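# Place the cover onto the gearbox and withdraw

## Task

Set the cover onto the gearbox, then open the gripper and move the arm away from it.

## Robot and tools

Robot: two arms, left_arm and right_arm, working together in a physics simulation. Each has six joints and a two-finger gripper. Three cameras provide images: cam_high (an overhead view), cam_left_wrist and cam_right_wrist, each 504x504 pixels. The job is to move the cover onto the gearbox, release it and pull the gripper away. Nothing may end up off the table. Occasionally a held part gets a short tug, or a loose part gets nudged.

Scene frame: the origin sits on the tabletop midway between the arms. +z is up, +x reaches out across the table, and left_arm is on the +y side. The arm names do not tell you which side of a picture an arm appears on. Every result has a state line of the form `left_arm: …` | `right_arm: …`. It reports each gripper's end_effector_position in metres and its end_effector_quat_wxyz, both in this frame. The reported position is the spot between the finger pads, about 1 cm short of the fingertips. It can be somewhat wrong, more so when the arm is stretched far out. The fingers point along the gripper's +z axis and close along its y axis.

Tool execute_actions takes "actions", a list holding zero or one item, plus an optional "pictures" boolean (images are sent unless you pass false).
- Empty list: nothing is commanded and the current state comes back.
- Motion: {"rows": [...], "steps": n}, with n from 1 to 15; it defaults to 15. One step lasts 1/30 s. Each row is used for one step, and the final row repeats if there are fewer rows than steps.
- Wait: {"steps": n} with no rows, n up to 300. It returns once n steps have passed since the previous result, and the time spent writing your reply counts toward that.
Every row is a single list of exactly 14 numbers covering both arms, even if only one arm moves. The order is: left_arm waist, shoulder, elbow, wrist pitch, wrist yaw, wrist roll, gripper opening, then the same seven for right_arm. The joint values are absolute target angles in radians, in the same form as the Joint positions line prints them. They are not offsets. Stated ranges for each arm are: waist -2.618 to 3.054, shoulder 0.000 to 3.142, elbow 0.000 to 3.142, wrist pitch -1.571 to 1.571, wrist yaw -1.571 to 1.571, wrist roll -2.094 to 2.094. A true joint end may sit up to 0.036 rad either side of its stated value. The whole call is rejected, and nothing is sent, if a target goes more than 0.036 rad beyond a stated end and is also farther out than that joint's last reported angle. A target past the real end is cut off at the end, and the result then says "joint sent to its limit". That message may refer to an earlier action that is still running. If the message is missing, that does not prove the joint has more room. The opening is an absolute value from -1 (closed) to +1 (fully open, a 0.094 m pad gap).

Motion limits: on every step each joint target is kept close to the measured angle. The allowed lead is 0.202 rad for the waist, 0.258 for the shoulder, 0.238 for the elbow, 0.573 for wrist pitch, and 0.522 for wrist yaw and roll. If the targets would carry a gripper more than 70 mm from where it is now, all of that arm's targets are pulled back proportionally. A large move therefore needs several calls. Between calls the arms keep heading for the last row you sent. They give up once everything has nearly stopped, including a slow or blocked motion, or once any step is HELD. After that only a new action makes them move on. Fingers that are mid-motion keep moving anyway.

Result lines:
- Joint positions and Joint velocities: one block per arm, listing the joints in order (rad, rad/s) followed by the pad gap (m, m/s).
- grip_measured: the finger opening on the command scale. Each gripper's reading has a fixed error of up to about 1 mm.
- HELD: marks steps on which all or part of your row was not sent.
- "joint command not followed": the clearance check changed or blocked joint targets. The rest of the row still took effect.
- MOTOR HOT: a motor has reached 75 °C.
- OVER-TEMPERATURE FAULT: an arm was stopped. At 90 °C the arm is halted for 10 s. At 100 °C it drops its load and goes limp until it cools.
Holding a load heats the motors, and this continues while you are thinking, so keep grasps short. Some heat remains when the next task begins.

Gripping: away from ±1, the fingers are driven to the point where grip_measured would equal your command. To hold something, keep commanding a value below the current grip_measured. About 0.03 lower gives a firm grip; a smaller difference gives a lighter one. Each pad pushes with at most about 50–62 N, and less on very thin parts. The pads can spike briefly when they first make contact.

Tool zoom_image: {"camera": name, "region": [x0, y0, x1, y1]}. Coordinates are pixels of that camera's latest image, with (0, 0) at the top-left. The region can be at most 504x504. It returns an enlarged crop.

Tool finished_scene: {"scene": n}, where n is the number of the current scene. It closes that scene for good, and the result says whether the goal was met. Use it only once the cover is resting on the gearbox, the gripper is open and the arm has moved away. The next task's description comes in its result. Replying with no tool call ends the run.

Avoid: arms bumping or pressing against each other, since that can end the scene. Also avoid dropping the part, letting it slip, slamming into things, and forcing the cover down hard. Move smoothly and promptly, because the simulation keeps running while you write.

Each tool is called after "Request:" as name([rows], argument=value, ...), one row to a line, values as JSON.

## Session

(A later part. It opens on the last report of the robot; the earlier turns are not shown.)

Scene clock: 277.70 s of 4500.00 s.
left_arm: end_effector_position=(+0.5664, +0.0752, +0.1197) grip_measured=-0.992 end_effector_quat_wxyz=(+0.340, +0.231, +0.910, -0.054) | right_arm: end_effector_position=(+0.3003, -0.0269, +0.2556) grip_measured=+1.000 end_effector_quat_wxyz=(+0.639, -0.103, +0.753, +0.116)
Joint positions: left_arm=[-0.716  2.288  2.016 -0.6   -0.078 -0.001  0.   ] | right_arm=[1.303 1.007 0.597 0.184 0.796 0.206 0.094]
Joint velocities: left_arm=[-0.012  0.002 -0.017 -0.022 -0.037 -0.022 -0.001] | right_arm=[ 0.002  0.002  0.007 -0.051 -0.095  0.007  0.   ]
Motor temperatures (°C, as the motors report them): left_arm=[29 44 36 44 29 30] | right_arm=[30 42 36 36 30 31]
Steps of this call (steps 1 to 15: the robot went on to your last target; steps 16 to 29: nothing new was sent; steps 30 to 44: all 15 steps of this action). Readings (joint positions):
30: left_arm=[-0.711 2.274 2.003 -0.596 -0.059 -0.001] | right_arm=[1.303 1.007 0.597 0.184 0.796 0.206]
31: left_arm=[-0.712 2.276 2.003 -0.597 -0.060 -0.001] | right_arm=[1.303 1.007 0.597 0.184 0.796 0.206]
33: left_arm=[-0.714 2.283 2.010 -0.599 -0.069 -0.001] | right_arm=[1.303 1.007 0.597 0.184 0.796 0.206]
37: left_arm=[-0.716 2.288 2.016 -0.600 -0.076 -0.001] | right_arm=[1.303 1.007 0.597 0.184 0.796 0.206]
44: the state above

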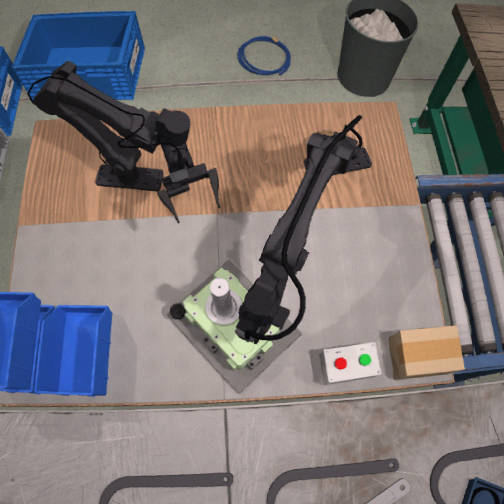

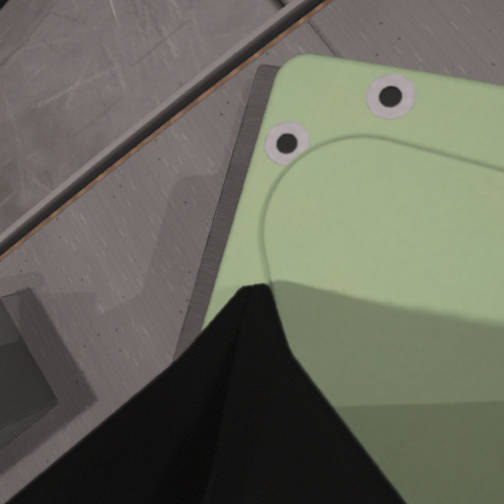

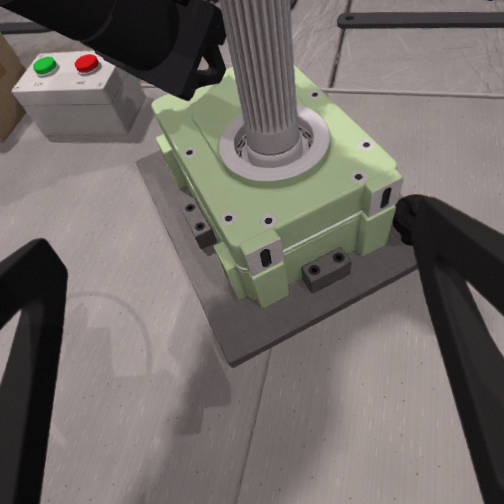

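Request:
execute_actions([
  {"rows":[[-0.7,2.2,2.035,-0.614,0,0,-1,1.3,1.0,0.6,0.2,0.8,0.2,1],[-0.65,2.15,2.0,-0.614,0,0,-1,1.3,1.0,0.6,0.2,0.8,0.2,1],[-0.55,2.1,1.9,-0.5,0,0,-1,1.3,1.0,0.6,0.2,0.8,0.2,1],[-0.45,2.1,1.8,-0.3,0,0,-1,1.3,1.0,0.6,0.2,0.8,0.2,1],[-0.3,2.1,1.6,0,0.2,0,-1,1.3,1.0,0.6,0.2,0.8,0.2,1],[-0.2,2.1,1.4,0.4,0.4,0,1,1.3,1.0,0.6,0.2,0.8,0.2,1],[-0.1,2.1,1.2,0.9,0.7,0,1,1.3,1.0,0.6,0.2,0.8,0.2,1]]},
], pictures=false)

Request:
execute_actions([
  {"rows":[[-0.1,2.15,1.0,1.3,1.2,0,1,1.3,1.0,0.6,0.2,0.8,0.2,1]]},
], pictures=false)

Request:
execute_actions([
  {"rows":[[-0.1,2.3,0.8,1.55,1.35,0,1,1.3,1.0,0.6,0.2,0.8,0.2,1]]},
], pictures=false)

Request:
execute_actions([
  {"steps":15},
])

Scene clock: 279.67 s of 4500.00 s.
left_arm: end_effector_position=(+0.6107, +0.3316, +0.1235) grip_measured=+1.000 end_effector_quat_wxyz=(+0.564, +0.120, +0.792, -0.201) | right_arm: end_effector_position=(+0.3003, -0.0269, +0.2556) grip_measured=+1.000 end_effector_quat_wxyz=(+0.639, -0.103, +0.753, +0.116)
Joint positions: left_arm=[-0.084  2.112  1.248  0.521  0.57  -0.001  0.094] | right_arm=[1.303 1.007 0.597 0.184 0.796 0.206 0.094]
Joint velocities: left_arm=[ 1.126  0.369 -1.145  1.897  0.623 -0.081  0.   ] | right_arm=[ 0.007 -0.007 -0.007 -0.125  0.022 -0.051  0.   ]
Motor temperatures (°C, as the motors report them): left_arm=[29 44 36 44 29 30] | right_arm=[30 41 36 37 30 31]
Steps of this call (steps 1 to 15: the robot went on to your last target; steps 16 to 44: nothing new was sent; steps 45 to 59: all 15 steps of this action). Readings (joint positions):
45: left_arm=[-0.715 2.282 2.016 -0.600 -0.074 -0.001] | right_arm=[1.303 1.007 0.597 0.184 0.796 0.206]
46: left_arm=[-0.708 2.270 2.011 -0.605 -0.060 -0.001] | right_arm=[1.303 1.007 0.597 0.184 0.796 0.206]
48: left_arm=[-0.678 2.222 1.957 -0.573 -0.035 -0.001] | right_arm=[1.303 1.007 0.597 0.184 0.796 0.206]
52: left_arm=[-0.503 2.108 1.704 -0.187 0.253 -0.001] | right_arm=[1.303 1.007 0.597 0.184 0.796 0.206]
59: the state above

Scene clock: 280.17 s of 4500.00 s.
left_arm: end_effector_position=(+0.5078, +0.2430, +0.1471) grip_measured=+1.000 end_effector_quat_wxyz=(+0.629, +0.380, +0.583, -0.348) | right_arm: end_effector_position=(+0.3003, -0.0269, +0.2556) grip_measured=+1.000 end_effector_quat_wxyz=(+0.639, -0.103, +0.753, +0.116)
Joint positions: left_arm=[-0.105  2.167  1.001  1.25   1.166 -0.004  0.094] | right_arm=[1.303 1.007 0.597 0.184 0.796 0.206 0.094]
Joint velocities: left_arm=[-0.017 -0.002 -0.007  0.242  0.168 -0.022  0.   ] | right_arm=[-0.012 -0.007  0.012 -0.007 -0.081 -0.066  0.   ]
Motor temperatures (°C, as the motors report them): left_arm=[29 44 36 44 29 30] | right_arm=[30 41 36 37 30 31]
Steps of this call (steps 1 to 15: all 15 steps of this action). Readings (joint positions):
1: left_arm=[-0.057 2.125 1.197 0.614 0.636 -0.004] | right_arm=[1.303 1.007 0.597 0.184 0.796 0.206]
2: left_arm=[-0.043 2.131 1.138 0.709 0.710 -0.004] | right_arm=[1.303 1.007 0.597 0.184 0.796 0.206]
4: left_arm=[-0.049 2.152 1.052 0.863 0.851 -0.004] | right_arm=[1.303 1.007 0.597 0.184 0.796 0.206]
8: left_arm=[-0.097 2.176 1.001 1.083 1.057 -0.004] | right_arm=[1.303 1.007 0.597 0.184 0.796 0.206]
15: the state above

Scene clock: 280.67 s of 4500.00 s.
left_arm: end_effector_position=(+0.4336, +0.2272, +0.0710) grip_measured=+1.000 end_effector_quat_wxyz=(+0.573, +0.413, +0.574, -0.414) | right_arm: end_effector_position=(+0.3003, -0.0269, +0.2556) grip_measured=+1.000 end_effector_quat_wxyz=(+0.639, -0.103, +0.753, +0.116)
Joint positions: left_arm=[-0.105  2.319  0.803  1.519  1.335 -0.004  0.094] | right_arm=[1.303 1.007 0.597 0.184 0.796 0.206 0.094]
Joint velocities: left_arm=[-0.002 -0.022 -0.022  0.139  0.007  0.007  0.   ] | right_arm=[-0.017 -0.012 -0.002  0.095  0.007 -0.022  0.   ]
Motor temperatures (°C, as the motors report them): left_arm=[29 44 36 44 29 30] | right_arm=[30 41 36 37 30 31]
Steps of this call (steps 1 to 15: all 15 steps of this action). Readings (joint positions):
1: left_arm=[-0.105 2.175 0.986 1.288 1.178 -0.005] | right_arm=[1.303 1.007 0.597 0.184 0.796 0.206]
2: left_arm=[-0.105 2.185 0.953 1.346 1.199 -0.005] | right_arm=[1.303 1.007 0.597 0.184 0.796 0.206]
4: left_arm=[-0.105 2.231 0.875 1.426 1.249 -0.004] | right_arm=[1.303 1.007 0.597 0.184 0.796 0.206]
8: left_arm=[-0.105 2.325 0.804 1.461 1.310 -0.004] | right_arm=[1.303 1.007 0.597 0.184 0.796 0.206]
15: the state above

Scene clock: 281.17 s of 4500.00 s.
left_arm: end_effector_position=(+0.4326, +0.2269, +0.0726) grip_measured=+1.000 end_effector_quat_wxyz=(+0.576, +0.418, +0.568, -0.413) | right_arm: end_effector_position=(+0.3003, -0.0269, +0.2556) grip_measured=+1.000 end_effector_quat_wxyz=(+0.639, -0.103, +0.753, +0.116)
Joint positions: left_arm=[-0.105  2.319  0.803  1.533  1.341 -0.004  0.094] | right_arm=[1.303 1.007 0.597 0.184 0.796 0.206 0.094]
Joint velocities: left_arm=[-0.012  0.012  0.007  0.037  0.007  0.007  0.   ] | right_arm=[ 0.012  0.002  0.007  0.081 -0.125 -0.022  0.   ]
Motor temperatures (°C, as the motors report them): left_arm=[29 44 36 44 29 30] | right_arm=[30 41 36 37 30 31]
Steps of this call (steps 1 to 15: the robot went on to your last target). Readings (joint positions):
1: left_arm=[-0.105 2.319 0.803 1.522 1.336 -0.004] | right_arm=[1.303 1.007 0.597 0.184 0.796 0.206]
2: left_arm=[-0.105 2.319 0.803 1.525 1.338 -0.004] | right_arm=[1.303 1.007 0.597 0.184 0.796 0.206]
4: left_arm=[-0.105 2.319 0.803 1.528 1.339 -0.004] | right_arm=[1.303 1.007 0.597 0.184 0.796 0.206]
8: left_arm=[-0.105 2.319 0.803 1.532 1.341 -0.004] | right_arm=[1.303 1.007 0.597 0.184 0.796 0.206]
15: the state above

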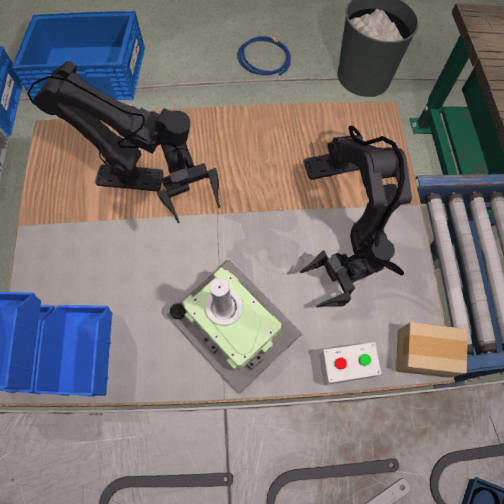

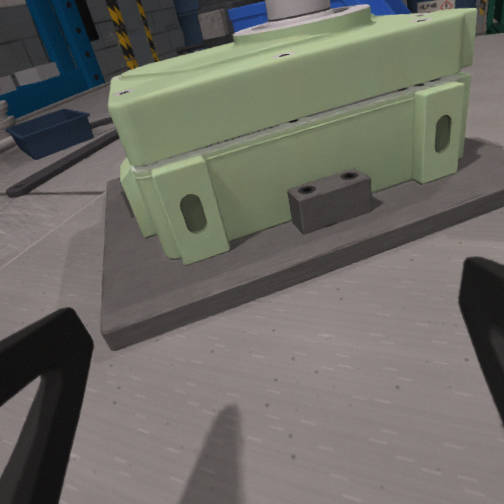

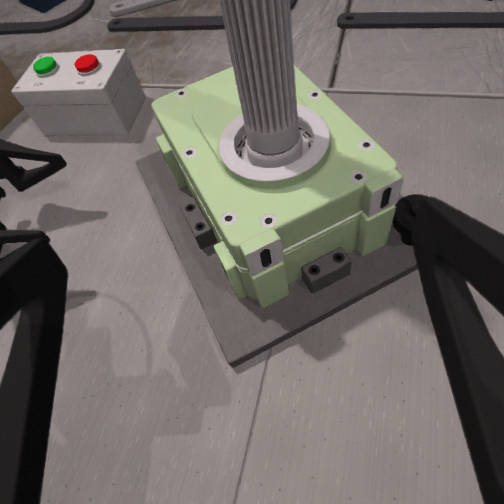

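Request:
execute_actions([
  {"rows":[[-0.1,2.3,0.8,1.55,1.35,0,1,0.5,1.2,1.0,-0.6,0,0,-1]]},
], pictures=false)

Request:
execute_actions([
  {"rows":[[-0.1,2.3,0.8,1.55,1.35,0,1,0.5,1.7,1.7,-1.19,0,0,-1]]},
], pictures=false)

Request:
execute_actions([
  {"rows":[[-0.1,2.3,0.8,1.55,1.35,0,1,0.5,1.9,1.95,-1.19,0,0,-1],[-0.1,2.3,0.8,1.55,1.35,0,1,0.53,1.95,2.0,-1.19,0,0,-1],[-0.1,2.3,0.8,1.55,1.35,0,1,0.56,2.0,2.05,-1.19,0,0,-1],[-0.1,2.3,0.8,1.55,1.35,0,1,0.6,2.09,2.14,-1.19,0,0,-1]]},
], pictures=false)

Request:
execute_actions([
  {"steps":15},
])

Scene clock: 282.80 s of 4500.00 s.
left_arm: end_effector_position=(+0.4325, +0.2268, +0.0727) grip_measured=+1.000 end_effector_quat_wxyz=(+0.576, +0.419, +0.568, -0.413) | right_arm: end_effector_position=(+0.3881, -0.1573, +0.1860) grip_measured=-0.978 end_effector_quat_wxyz=(+0.373, -0.129, +0.918, +0.037)
Joint positions: left_arm=[-0.105  2.319  0.803  1.534  1.342 -0.004  0.094] | right_arm=[ 0.494  1.219  0.971 -0.555  0.053  0.014  0.001]
Joint velocities: left_arm=[-0.022 -0.007 -0.017 -0.022 -0.081  0.007  0.   ] | right_arm=[ 0.032 -0.027 -0.017 -0.33  -0.242 -0.051 -0.   ]
Motor temperatures (°C, as the motors report them): left_arm=[29 43 36 44 29 30] | right_arm=[30 41 36 37 30 31]
Steps of this call (steps 1 to 15: the robot went on to your last target; steps 16 to 34: nothing new was sent; steps 35 to 49: all 15 steps of this action). Readings (joint positions):
35: left_arm=[-0.105 2.319 0.803 1.534 1.342 -0.004] | right_arm=[1.271 1.024 0.633 0.102 0.720 0.178]
36: left_arm=[-0.105 2.319 0.803 1.534 1.342 -0.004] | right_arm=[1.203 1.076 0.707 -0.013 0.615 0.142]
38: left_arm=[-0.105 2.319 0.803 1.534 1.342 -0.004] | right_arm=[1.060 1.180 0.856 -0.211 0.411 0.091]
42: left_arm=[-0.105 2.319 0.803 1.534 1.342 -0.004] | right_arm=[0.774 1.219 0.967 -0.412 0.162 0.039]
49: the state above

Scene clock: 283.30 s of 4500.00 s.
left_arm: end_effector_position=(+0.4325, +0.2268, +0.0727) grip_measured=+1.000 end_effector_quat_wxyz=(+0.576, +0.419, +0.568, -0.413) | right_arm: end_effector_position=(+0.4298, -0.1348, +0.2022) grip_measured=-0.978 end_effector_quat_wxyz=(+0.196, -0.151, +0.969, +0.028)
Joint positions: left_arm=[-0.105  2.319  0.803  1.534  1.342 -0.004  0.094] | right_arm=[ 0.494  1.711  1.675 -1.136  0.007  0.006  0.001]
Joint velocities: left_arm=[ 0.002 -0.002 -0.002 -0.022 -0.037 -0.022  0.   ] | right_arm=[ 0.007 -0.168  0.042 -0.286 -0.066 -0.022  0.   ]
Motor temperatures (°C, as the motors report them): left_arm=[29 43 36 44 29 30] | right_arm=[30 41 36 37 30 31]
Steps of this call (steps 1 to 15: all 15 steps of this action). Readings (joint positions):
1: left_arm=[-0.105 2.319 0.803 1.534 1.342 -0.004] | right_arm=[0.494 1.249 1.012 -0.644 0.043 0.012]
2: left_arm=[-0.105 2.319 0.803 1.534 1.342 -0.004] | right_arm=[0.494 1.316 1.093 -0.768 0.036 0.011]
4: left_arm=[-0.105 2.319 0.803 1.534 1.342 -0.004] | right_arm=[0.494 1.485 1.255 -0.926 0.025 0.009]
8: left_arm=[-0.105 2.319 0.803 1.534 1.342 -0.004] | right_arm=[0.494 1.740 1.535 -1.072 0.012 0.007]
15: the state above

Scene clock: 283.80 s of 4500.00 s.
left_arm: end_effector_position=(+0.4325, +0.2268, +0.0727) grip_measured=+1.000 end_effector_quat_wxyz=(+0.576, +0.419, +0.568, -0.413) | right_arm: end_effector_position=(+0.4981, -0.0518, +0.1635) grip_measured=-0.978 end_effector_quat_wxyz=(+0.176, -0.208, +0.961, +0.040)
Joint positions: left_arm=[-0.105  2.319  0.803  1.534  1.342 -0.004  0.094] | right_arm=[ 0.608  2.127  2.099 -1.179 -0.002  0.005  0.001]
Joint velocities: left_arm=[-0.007 -0.022  0.007  0.051  0.007 -0.007  0.   ] | right_arm=[-0.037 -0.085 -0.027  0.022  0.066 -0.022  0.001]
Motor temperatures (°C, as the motors report them): left_arm=[29 43 36 44 29 30] | right_arm=[30 41 36 36 30 31]
Steps of this call (steps 1 to 15: all 15 steps of this action). Readings (joint positions):
1: left_arm=[-0.105 2.319 0.803 1.534 1.342 -0.004] | right_arm=[0.494 1.731 1.715 -1.176 0.007 0.006]
2: left_arm=[-0.105 2.319 0.803 1.534 1.342 -0.004] | right_arm=[0.497 1.781 1.796 -1.209 0.007 0.006]
4: left_arm=[-0.105 2.319 0.803 1.534 1.342 -0.004] | right_arm=[0.519 1.908 1.962 -1.201 0.010 0.006]
8: left_arm=[-0.105 2.319 0.803 1.534 1.342 -0.004] | right_arm=[0.593 2.090 2.099 -1.154 0.005 0.005]
15: the state above

Scene clock: 284.30 s of 4500.00 s.
left_arm: end_effector_position=(+0.4325, +0.2268, +0.0727) grip_measured=+1.000 end_effector_quat_wxyz=(+0.576, +0.419, +0.568, -0.413) | right_arm: end_effector_position=(+0.4980, -0.0525, +0.1669) grip_measured=-0.978 end_effector_quat_wxyz=(+0.180, -0.207, +0.961, +0.040)
Joint positions: left_arm=[-0.105  2.319  0.803  1.534  1.342 -0.004  0.094] | right_arm=[ 0.606  2.12   2.099 -1.18  -0.002  0.005  0.001]
Joint velocities: left_arm=[ 0.012  0.007 -0.007 -0.022  0.037 -0.007  0.   ] | right_arm=[ 0.027 -0.017  0.007  0.007  0.007 -0.022 -0.   ]
Motor temperatures (°C, as the motors report them): left_arm=[29 43 36 44 29 30] | right_arm=[30 41 36 36 30 31]
Steps of this call (steps 1 to 15: the robot went on to your last target). Readings (joint positions):
1: left_arm=[-0.105 2.319 0.803 1.534 1.342 -0.004] | right_arm=[0.607 2.125 2.099 -1.179 -0.002 0.005]
2: left_arm=[-0.105 2.319 0.803 1.534 1.342 -0.004] | right_arm=[0.606 2.122 2.099 -1.179 -0.002 0.005]
4: left_arm=[-0.105 2.319 0.803 1.534 1.342 -0.004] | right_arm=[0.606 2.120 2.099 -1.179 -0.002 0.005]
8: left_arm=[-0.105 2.319 0.803 1.534 1.342 -0.004] | right_arm=[0.606 2.120 2.099 -1.180 -0.002 0.005]
15: the state above
All arms were judged still, so your last target was given up. Only a new action makes them travel on or press farther. Fingers that are still opening or closing keep moving.

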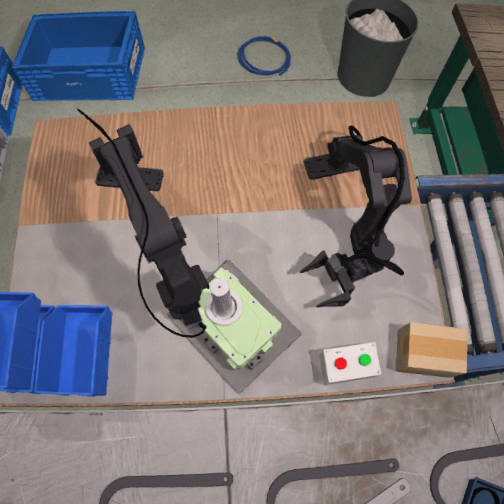

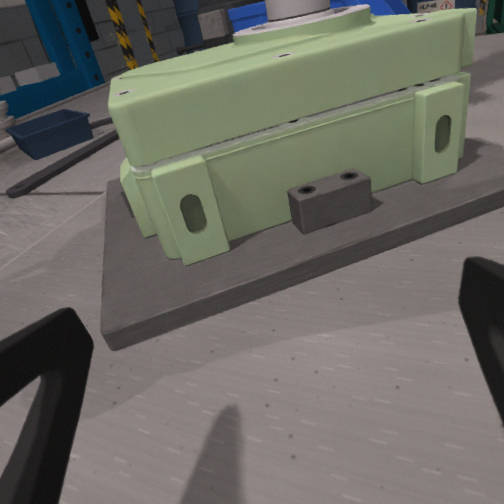

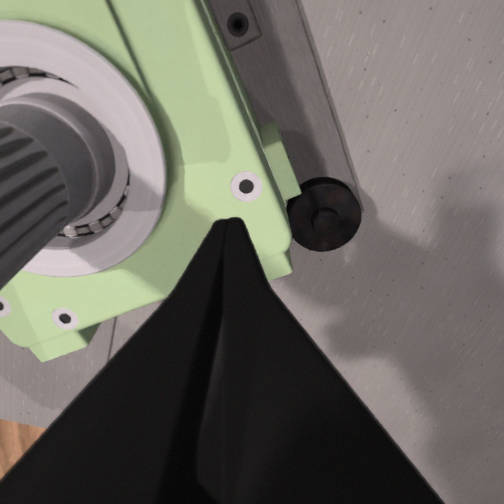

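Request:
execute_actions([
  {"rows":[[-0.1,2.3,0.8,1.55,1.35,0,1,0.62,2.12,2.14,-1.15,0,0,-1],[-0.1,2.3,0.8,1.55,1.35,0,1,0.63,2.14,2.14,-1.12,0,0,-1],[-0.1,2.3,0.8,1.55,1.35,0,1,0.63,2.16,2.14,-1.09,0,0,-1],[-0.1,2.3,0.8,1.55,1.35,0,1,0.63,2.18,2.14,-1.06,0,0,-1],[-0.1,2.3,0.8,1.55,1.35,0,1,0.63,2.19,2.14,-1.04,0,0,-1]]},
])

Scene clock: 285.40 s of 4500.00 s.
left_arm: end_effector_position=(+0.4325, +0.2268, +0.0727) grip_measured=+1.000 end_effector_quat_wxyz=(+0.576, +0.419, +0.568, -0.413) | right_arm: end_effector_position=(+0.5169, -0.0505, +0.1448) grip_measured=-0.978 end_effector_quat_wxyz=(+0.187, -0.207, +0.960, +0.024)
Joint positions: left_arm=[-0.105  2.319  0.803  1.534  1.342 -0.004  0.094] | right_arm=[ 0.607  2.183  2.106 -1.117  0.033 -0.003  0.001]
Joint velocities: left_arm=[-0.007 -0.012 -0.007 -0.037 -0.125  0.037  0.   ] | right_arm=[-0.012  0.056 -0.002  0.212  0.066  0.007 -0.001]
Motor temperatures (°C, as the motors report them): left_arm=[29 43 35 44 29 30] | right_arm=[30 42 37 36 30 31]
Steps of this call (steps 1 to 18: nothing new was sent; steps 19 to 33: all 15 steps of this action). Readings (joint positions):
19: left_arm=[-0.105 2.319 0.803 1.534 1.342 -0.004] | right_arm=[0.607 2.120 2.099 -1.179 -0.002 0.005]
20: left_arm=[-0.105 2.319 0.803 1.534 1.342 -0.004] | right_arm=[0.608 2.122 2.099 -1.175 -0.002 0.005]
22: left_arm=[-0.105 2.319 0.803 1.534 1.342 -0.004] | right_arm=[0.613 2.132 2.103 -1.160 0.003 0.002]
26: left_arm=[-0.105 2.319 0.803 1.534 1.342 -0.004] | right_arm=[0.609 2.159 2.106 -1.152 0.018 -0.005]
33: the state above

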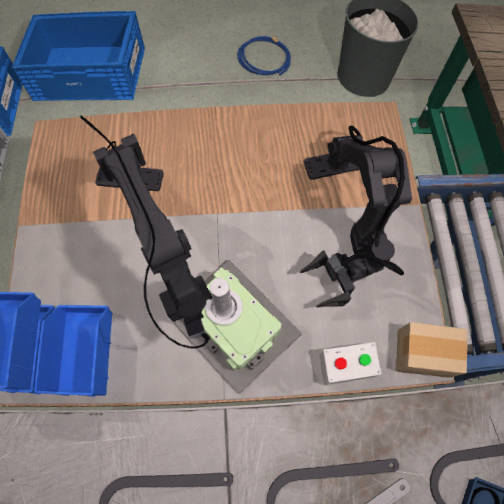

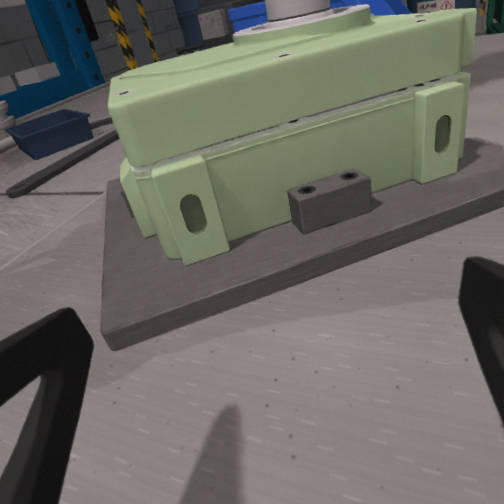

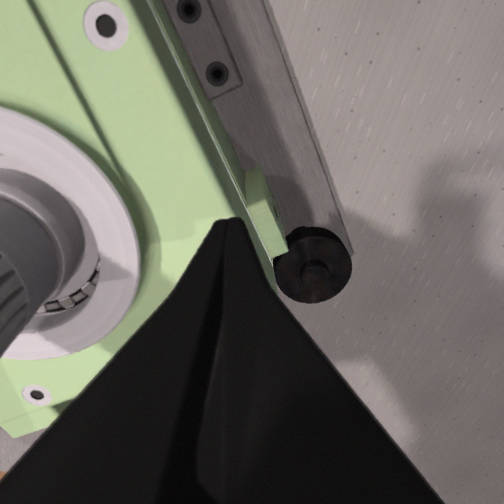

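Request:
execute_actions([
  {"rows":[[-0.1,2.3,0.8,1.55,1.35,0,1,0.57,2.14,2.14,-1.13,-0.1,0,-1],[-0.1,2.3,0.8,1.55,1.35,0,1,0.54,2.14,2.14,-1.13,-0.15,0,-1],[-0.1,2.3,0.8,1.55,1.35,0,1,0.51,2.14,2.14,-1.13,-0.25,0,-1],[-0.1,2.3,0.8,1.55,1.35,0,1,0.5,2.15,2.14,-1.13,-0.35,0,-1]]},
], pictures=false)

Request:
execute_actions([
  {"steps":12},
])

Scene clock: 286.60 s of 4500.00 s.
left_arm: end_effector_position=(+0.4325, +0.2268, +0.0727) grip_measured=+1.000 end_effector_quat_wxyz=(+0.576, +0.419, +0.568, -0.413) | right_arm: end_effector_position=(+0.5149, -0.0469, +0.1534) grip_measured=-0.978 end_effector_quat_wxyz=(+0.158, -0.181, +0.953, +0.183)
Joint positions: left_arm=[-0.105  2.319  0.803  1.534  1.342 -0.004  0.094] | right_arm=[ 0.494  2.182  2.106 -1.118 -0.319  0.003  0.001]
Joint velocities: left_arm=[-0.002  0.017 -0.012 -0.037 -0.066 -0.007  0.   ] | right_arm=[ 0.022  0.012 -0.012 -0.051 -0.139  0.037 -0.   ]
Motor temperatures (°C, as the motors report them): left_arm=[29 43 35 44 29 30] | right_arm=[30 42 37 36 30 31]
Steps of this call (steps 1 to 21: the robot went on to your last target; steps 22 to 36: all 15 steps of this action). Readings (joint positions):
22: left_arm=[-0.105 2.319 0.803 1.534 1.342 -0.004] | right_arm=[0.601 2.187 2.106 -1.089 0.022 0.003]
23: left_arm=[-0.105 2.319 0.803 1.534 1.342 -0.004] | right_arm=[0.592 2.186 2.106 -1.095 -0.011 0.003]
25: left_arm=[-0.105 2.319 0.803 1.534 1.342 -0.004] | right_arm=[0.560 2.183 2.106 -1.105 -0.109 0.003]
29: left_arm=[-0.105 2.319 0.803 1.534 1.342 -0.004] | right_arm=[0.494 2.182 2.106 -1.112 -0.243 0.003]
36: the state above

Scene clock: 287.00 s of 4500.00 s.
left_arm: end_effector_position=(+0.4325, +0.2268, +0.0727) grip_measured=+1.000 end_effector_quat_wxyz=(+0.576, +0.419, +0.568, -0.413) | right_arm: end_effector_position=(+0.5131, -0.0437, +0.1543) grip_measured=-0.978 end_effector_quat_wxyz=(+0.156, -0.182, +0.952, +0.192)
Joint positions: left_arm=[-0.105  2.319  0.803  1.534  1.342 -0.004  0.094] | right_arm=[ 0.495  2.182  2.106 -1.119 -0.338  0.003  0.001]
Joint velocities: left_arm=[ 0.017 -0.007 -0.007  0.007  0.007 -0.066  0.   ] | right_arm=[-0.022  0.007 -0.002  0.007  0.037  0.007 -0.001]
Motor temperatures (°C, as the motors report them): left_arm=[29 43 35 44 29 30] | right_arm=[30 43 37 36 30 31]
Steps of this call (steps 1 to 12: the robot went on to your last target). Readings (joint positions):
1: left_arm=[-0.105 2.319 0.803 1.534 1.342 -0.004] | right_arm=[0.495 2.182 2.106 -1.118 -0.324 0.003]
2: left_arm=[-0.105 2.319 0.803 1.534 1.342 -0.004] | right_arm=[0.495 2.182 2.106 -1.118 -0.327 0.003]
4: left_arm=[-0.105 2.319 0.803 1.534 1.342 -0.004] | right_arm=[0.495 2.182 2.106 -1.118 -0.332 0.003]
8: left_arm=[-0.105 2.319 0.803 1.534 1.342 -0.004] | right_arm=[0.495 2.182 2.106 -1.118 -0.336 0.003]
12: the state above

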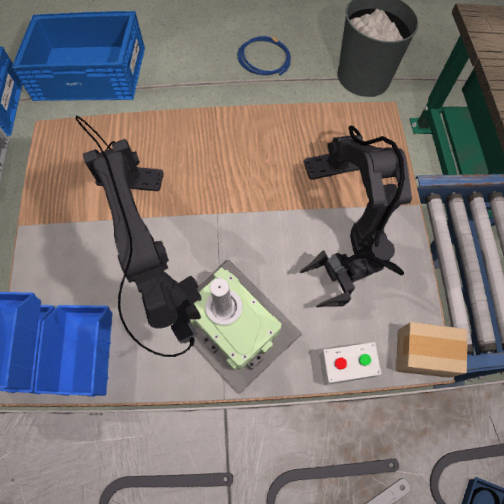

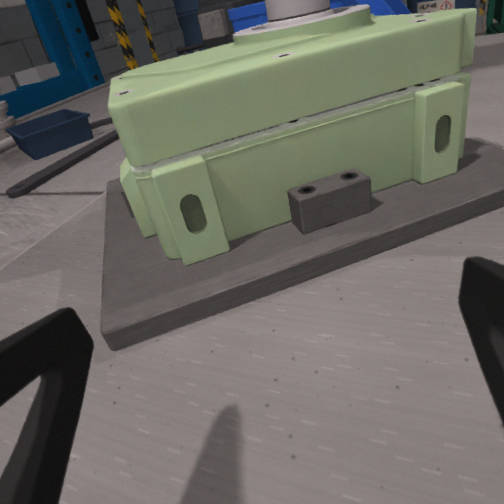

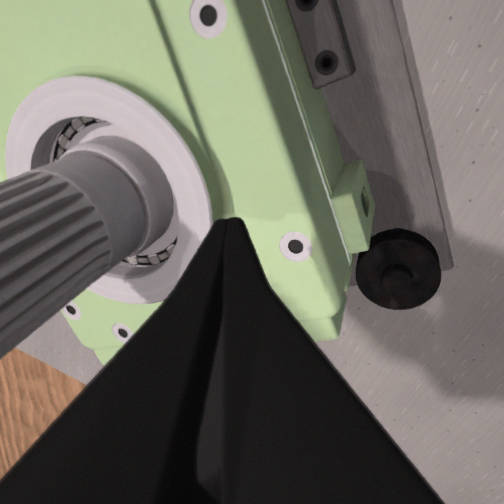

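Request:
execute_actions([
  {"rows":[[-0.1,2.3,0.8,1.55,1.35,0,1,0.51,2.17,2.14,-1.13,-0.35,0,-1],[-0.1,2.3,0.8,1.55,1.35,0,1,0.52,2.18,2.14,-1.13,-0.35,0,-1],[-0.1,2.3,0.8,1.55,1.35,0,1,0.53,2.19,2.14,-1.13,-0.35,0,-1],[-0.1,2.3,0.8,1.55,1.35,0,1,0.53,2.2,2.14,-1.13,-0.35,0,-1],[-0.1,2.3,0.8,1.55,1.35,0,1,0.53,2.21,2.14,-1.13,-0.35,0,-1],[-0.1,2.3,0.8,1.55,1.35,0,1,0.53,2.22,2.14,-1.13,-0.35,0,-1],[-0.1,2.3,0.8,1.55,1.35,0,1,0.53,2.23,2.14,-1.13,-0.35,0,-1],[-0.1,2.3,0.8,1.55,1.35,0,1,0.53,2.24,2.14,-1.13,-0.35,0,-1]]},
])

Scene clock: 288.23 s of 4500.00 s.
left_arm: end_effector_position=(+0.4325, +0.2268, +0.0727) grip_measured=+1.000 end_effector_quat_wxyz=(+0.576, +0.419, +0.568, -0.413) | right_arm: end_effector_position=(+0.5063, -0.0265, +0.1284) grip_measured=-0.978 end_effector_quat_wxyz=(+0.125, -0.195, +0.953, +0.196)
Joint positions: left_arm=[-0.105  2.319  0.803  1.534  1.342 -0.004  0.094] | right_arm=[ 0.528  2.237  2.108 -1.12  -0.348  0.003  0.001]
Joint velocities: left_arm=[-0.012  0.007  0.002  0.007  0.022 -0.007  0.   ] | right_arm=[ 0.012  0.022 -0.002 -0.037 -0.007 -0.037 -0.   ]
Motor temperatures (°C, as the motors report them): left_arm=[29 43 35 44 29 30] | right_arm=[30 43 37 36 30 31]
Steps of this call (steps 1 to 22: the robot went on to your last target; steps 23 to 37: all 15 steps of this action). Readings (joint positions):
23: left_arm=[-0.105 2.319 0.803 1.534 1.342 -0.004] | right_arm=[0.495 2.182 2.106 -1.119 -0.339 0.003]
24: left_arm=[-0.105 2.319 0.803 1.534 1.342 -0.004] | right_arm=[0.497 2.182 2.106 -1.119 -0.339 0.003]
26: left_arm=[-0.105 2.319 0.803 1.534 1.342 -0.004] | right_arm=[0.506 2.183 2.106 -1.119 -0.339 0.003]
30: left_arm=[-0.105 2.319 0.803 1.534 1.342 -0.004] | right_arm=[0.526 2.206 2.106 -1.119 -0.342 0.003]
37: the state above

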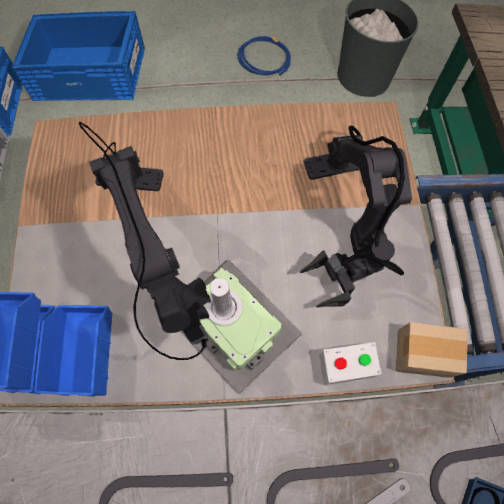

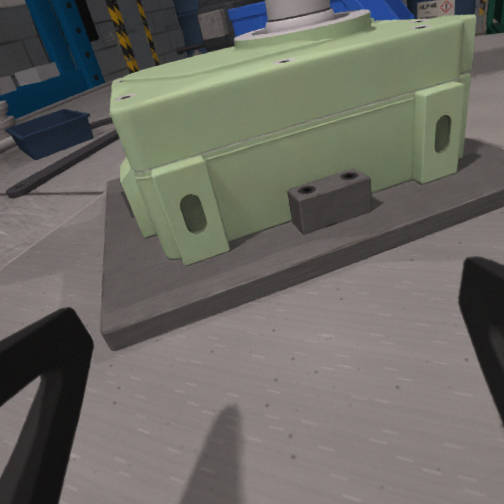

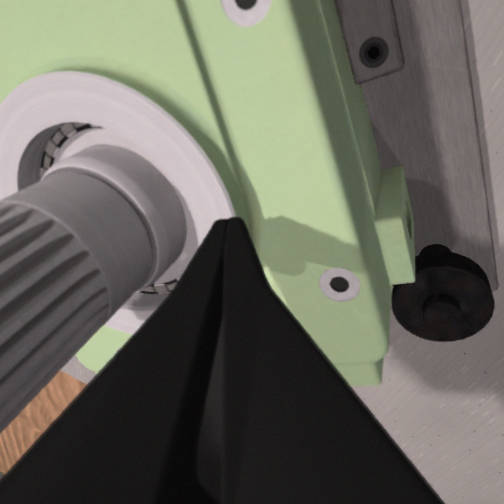

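Seated. One more gentle press, then retreat.

Request:
execute_actions([
  {"rows":[[-0.1,2.3,0.8,1.55,1.35,0,1,0.53,2.27,2.14,-1.13,-0.35,0,-1],[-0.1,2.25,0.8,1.55,1.35,0,1,0.53,2.27,2.14,-1.13,-0.35,0,-1],[-0.1,2.2,0.8,1.55,1.35,0,1,0.53,2.27,2.14,-1.13,-0.35,0,-1],[-0.1,2.1,0.8,1.5,1.35,0,1,0.53,2.27,2.14,-1.13,-0.35,0,-1],[-0.1,2.0,0.8,1.4,1.35,0,1,0.53,2.27,2.14,-1.13,-0.35,0,-1],[-0.1,1.9,0.8,1.3,1.35,0,1,0.53,2.27,2.14,-1.13,-0.35,0,-1],[-0.1,1.8,0.8,1.2,1.35,0,1,0.5,2.2,2.14,-1.13,-0.35,0,-1],[-0.1,1.7,0.8,1.1,1.35,0,1,0.47,2.13,2.14,-1.13,-0.35,0,-1],[-0.1,1.6,0.8,1.0,1.35,0,1,0.43,2.06,2.1,-1.13,-0.35,0,-1],[-0.1,1.5,0.8,0.9,1.35,0,1,0.38,1.95,2.0,-1.13,-0.35,0,-1],[-0.1,1.4,0.8,0.8,1.35,0,1,0.3,1.8,1.85,-1.13,-0.3,0,-1]]},
], pictures=false)

Request:
execute_actions([
  {"rows":[[-0.1,0.8,0.6,0,0.3,0,1,0.2,1.0,1.0,-0.6,0,0,1]]},
])

Request:
finished_scene(scene=1)

Scene clock: 290.27 s of 4500.00 s.
left_arm: end_effector_position=(+0.3671, +0.2212, +0.3249) grip_measured=+1.000 end_effector_quat_wxyz=(+0.657, +0.492, +0.468, -0.328) | right_arm: end_effector_position=(+0.4946, -0.1261, +0.1830) grip_measured=-0.978 end_effector_quat_wxyz=(+0.174, -0.109, +0.963, +0.174)
Joint positions: left_arm=[-0.105  1.419  0.8    0.976  1.344 -0.002  0.094] | right_arm=[ 0.343  1.972  1.903 -1.118 -0.325  0.003  0.001]
Joint velocities: left_arm=[-0.007 -1.448 -0.007 -0.403  0.168  0.007  0.   ] | right_arm=[-0.906 -1.35  -0.745  0.022  0.286 -0.051 -0.   ]
Motor temperatures (°C, as the motors report them): left_arm=[29 43 35 44 29 30] | right_arm=[30 44 37 36 30 31]
Steps of this call (steps 1 to 15: the robot went on to your last target; steps 16 to 46: nothing new was sent; steps 47 to 61: all 15 steps of this action). Readings (joint positions):
47: left_arm=[-0.105 2.319 0.803 1.534 1.342 -0.004] | right_arm=[0.528 2.242 2.108 -1.120 -0.348 0.003]
48: left_arm=[-0.105 2.315 0.803 1.533 1.342 -0.004] | right_arm=[0.528 2.243 2.109 -1.120 -0.349 0.003]
50: left_arm=[-0.105 2.272 0.802 1.515 1.343 -0.004] | right_arm=[0.528 2.244 2.112 -1.122 -0.349 0.003]
54: left_arm=[-0.105 1.996 0.800 1.346 1.343 -0.003] | right_arm=[0.521 2.235 2.113 -1.123 -0.350 0.003]
61: the state above

Scene clock: 290.77 s of 4500.00 s.
left_arm: end_effector_position=(+0.3621, +0.3305, +0.2930) grip_measured=+1.000 end_effector_quat_wxyz=(+0.658, +0.091, +0.740, -0.109) | right_arm: end_effector_position=(+0.3691, -0.2503, +0.2686) grip_measured=+1.000 end_effector_quat_wxyz=(+0.466, -0.009, +0.885, +0.012)
Joint positions: left_arm=[-0.105  0.797  0.612  0.065  0.369  0.001  0.094] | right_arm=[ 0.192  0.981  1.027 -0.648 -0.018  0.003  0.094]
Joint velocities: left_arm=[ 0.012 -0.002  0.007 -0.52  -0.388 -0.007  0.   ] | right_arm=[-0.007 -0.012 -0.09   0.286  0.11  -0.007  0.   ]
Motor temperatures (°C, as the motors report them): left_arm=[29 43 35 44 29 30] | right_arm=[30 44 37 36 29 31]
Steps of this call (steps 1 to 15: all 15 steps of this action). Readings (joint positions):
1: left_arm=[-0.106 1.348 0.778 0.913 1.270 0.001] | right_arm=[0.312 1.920 1.864 -1.085 -0.297 0.003]
2: left_arm=[-0.105 1.256 0.726 0.811 1.164 0.001] | right_arm=[0.282 1.861 1.812 -1.017 -0.258 0.003]
4: left_arm=[-0.105 1.072 0.642 0.596 0.973 0.001] | right_arm=[0.227 1.726 1.675 -0.866 -0.174 0.003]
8: left_arm=[-0.105 0.811 0.612 0.268 0.616 0.001] | right_arm=[0.186 1.386 1.350 -0.692 -0.061 0.003]
15: the state above

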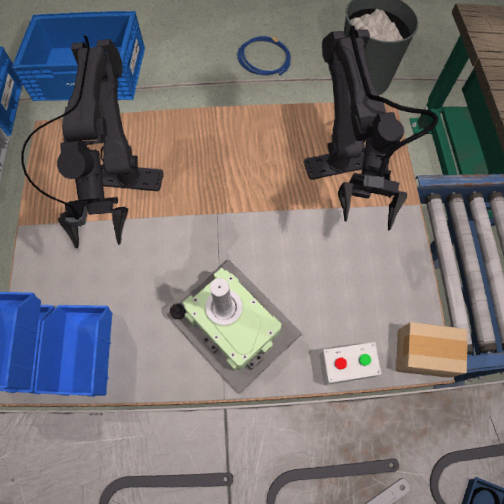

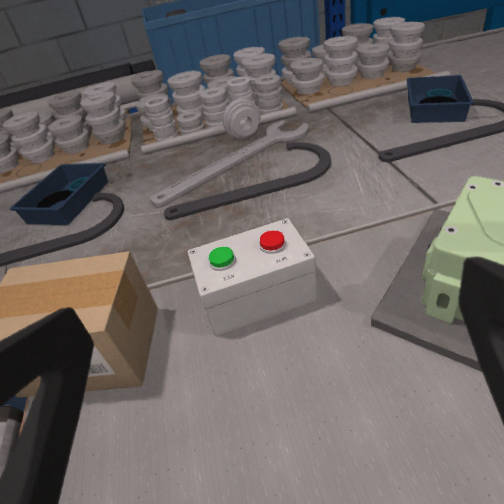

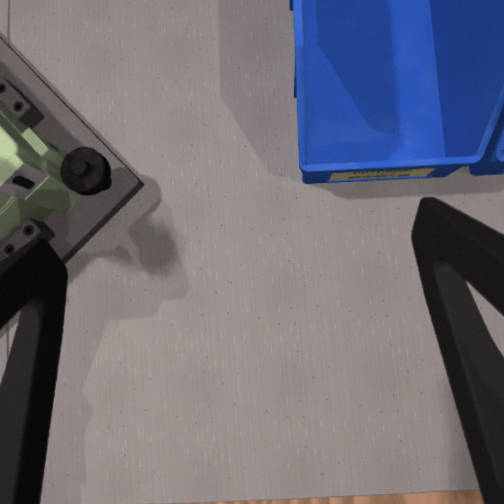

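The scene is finished: the task was done.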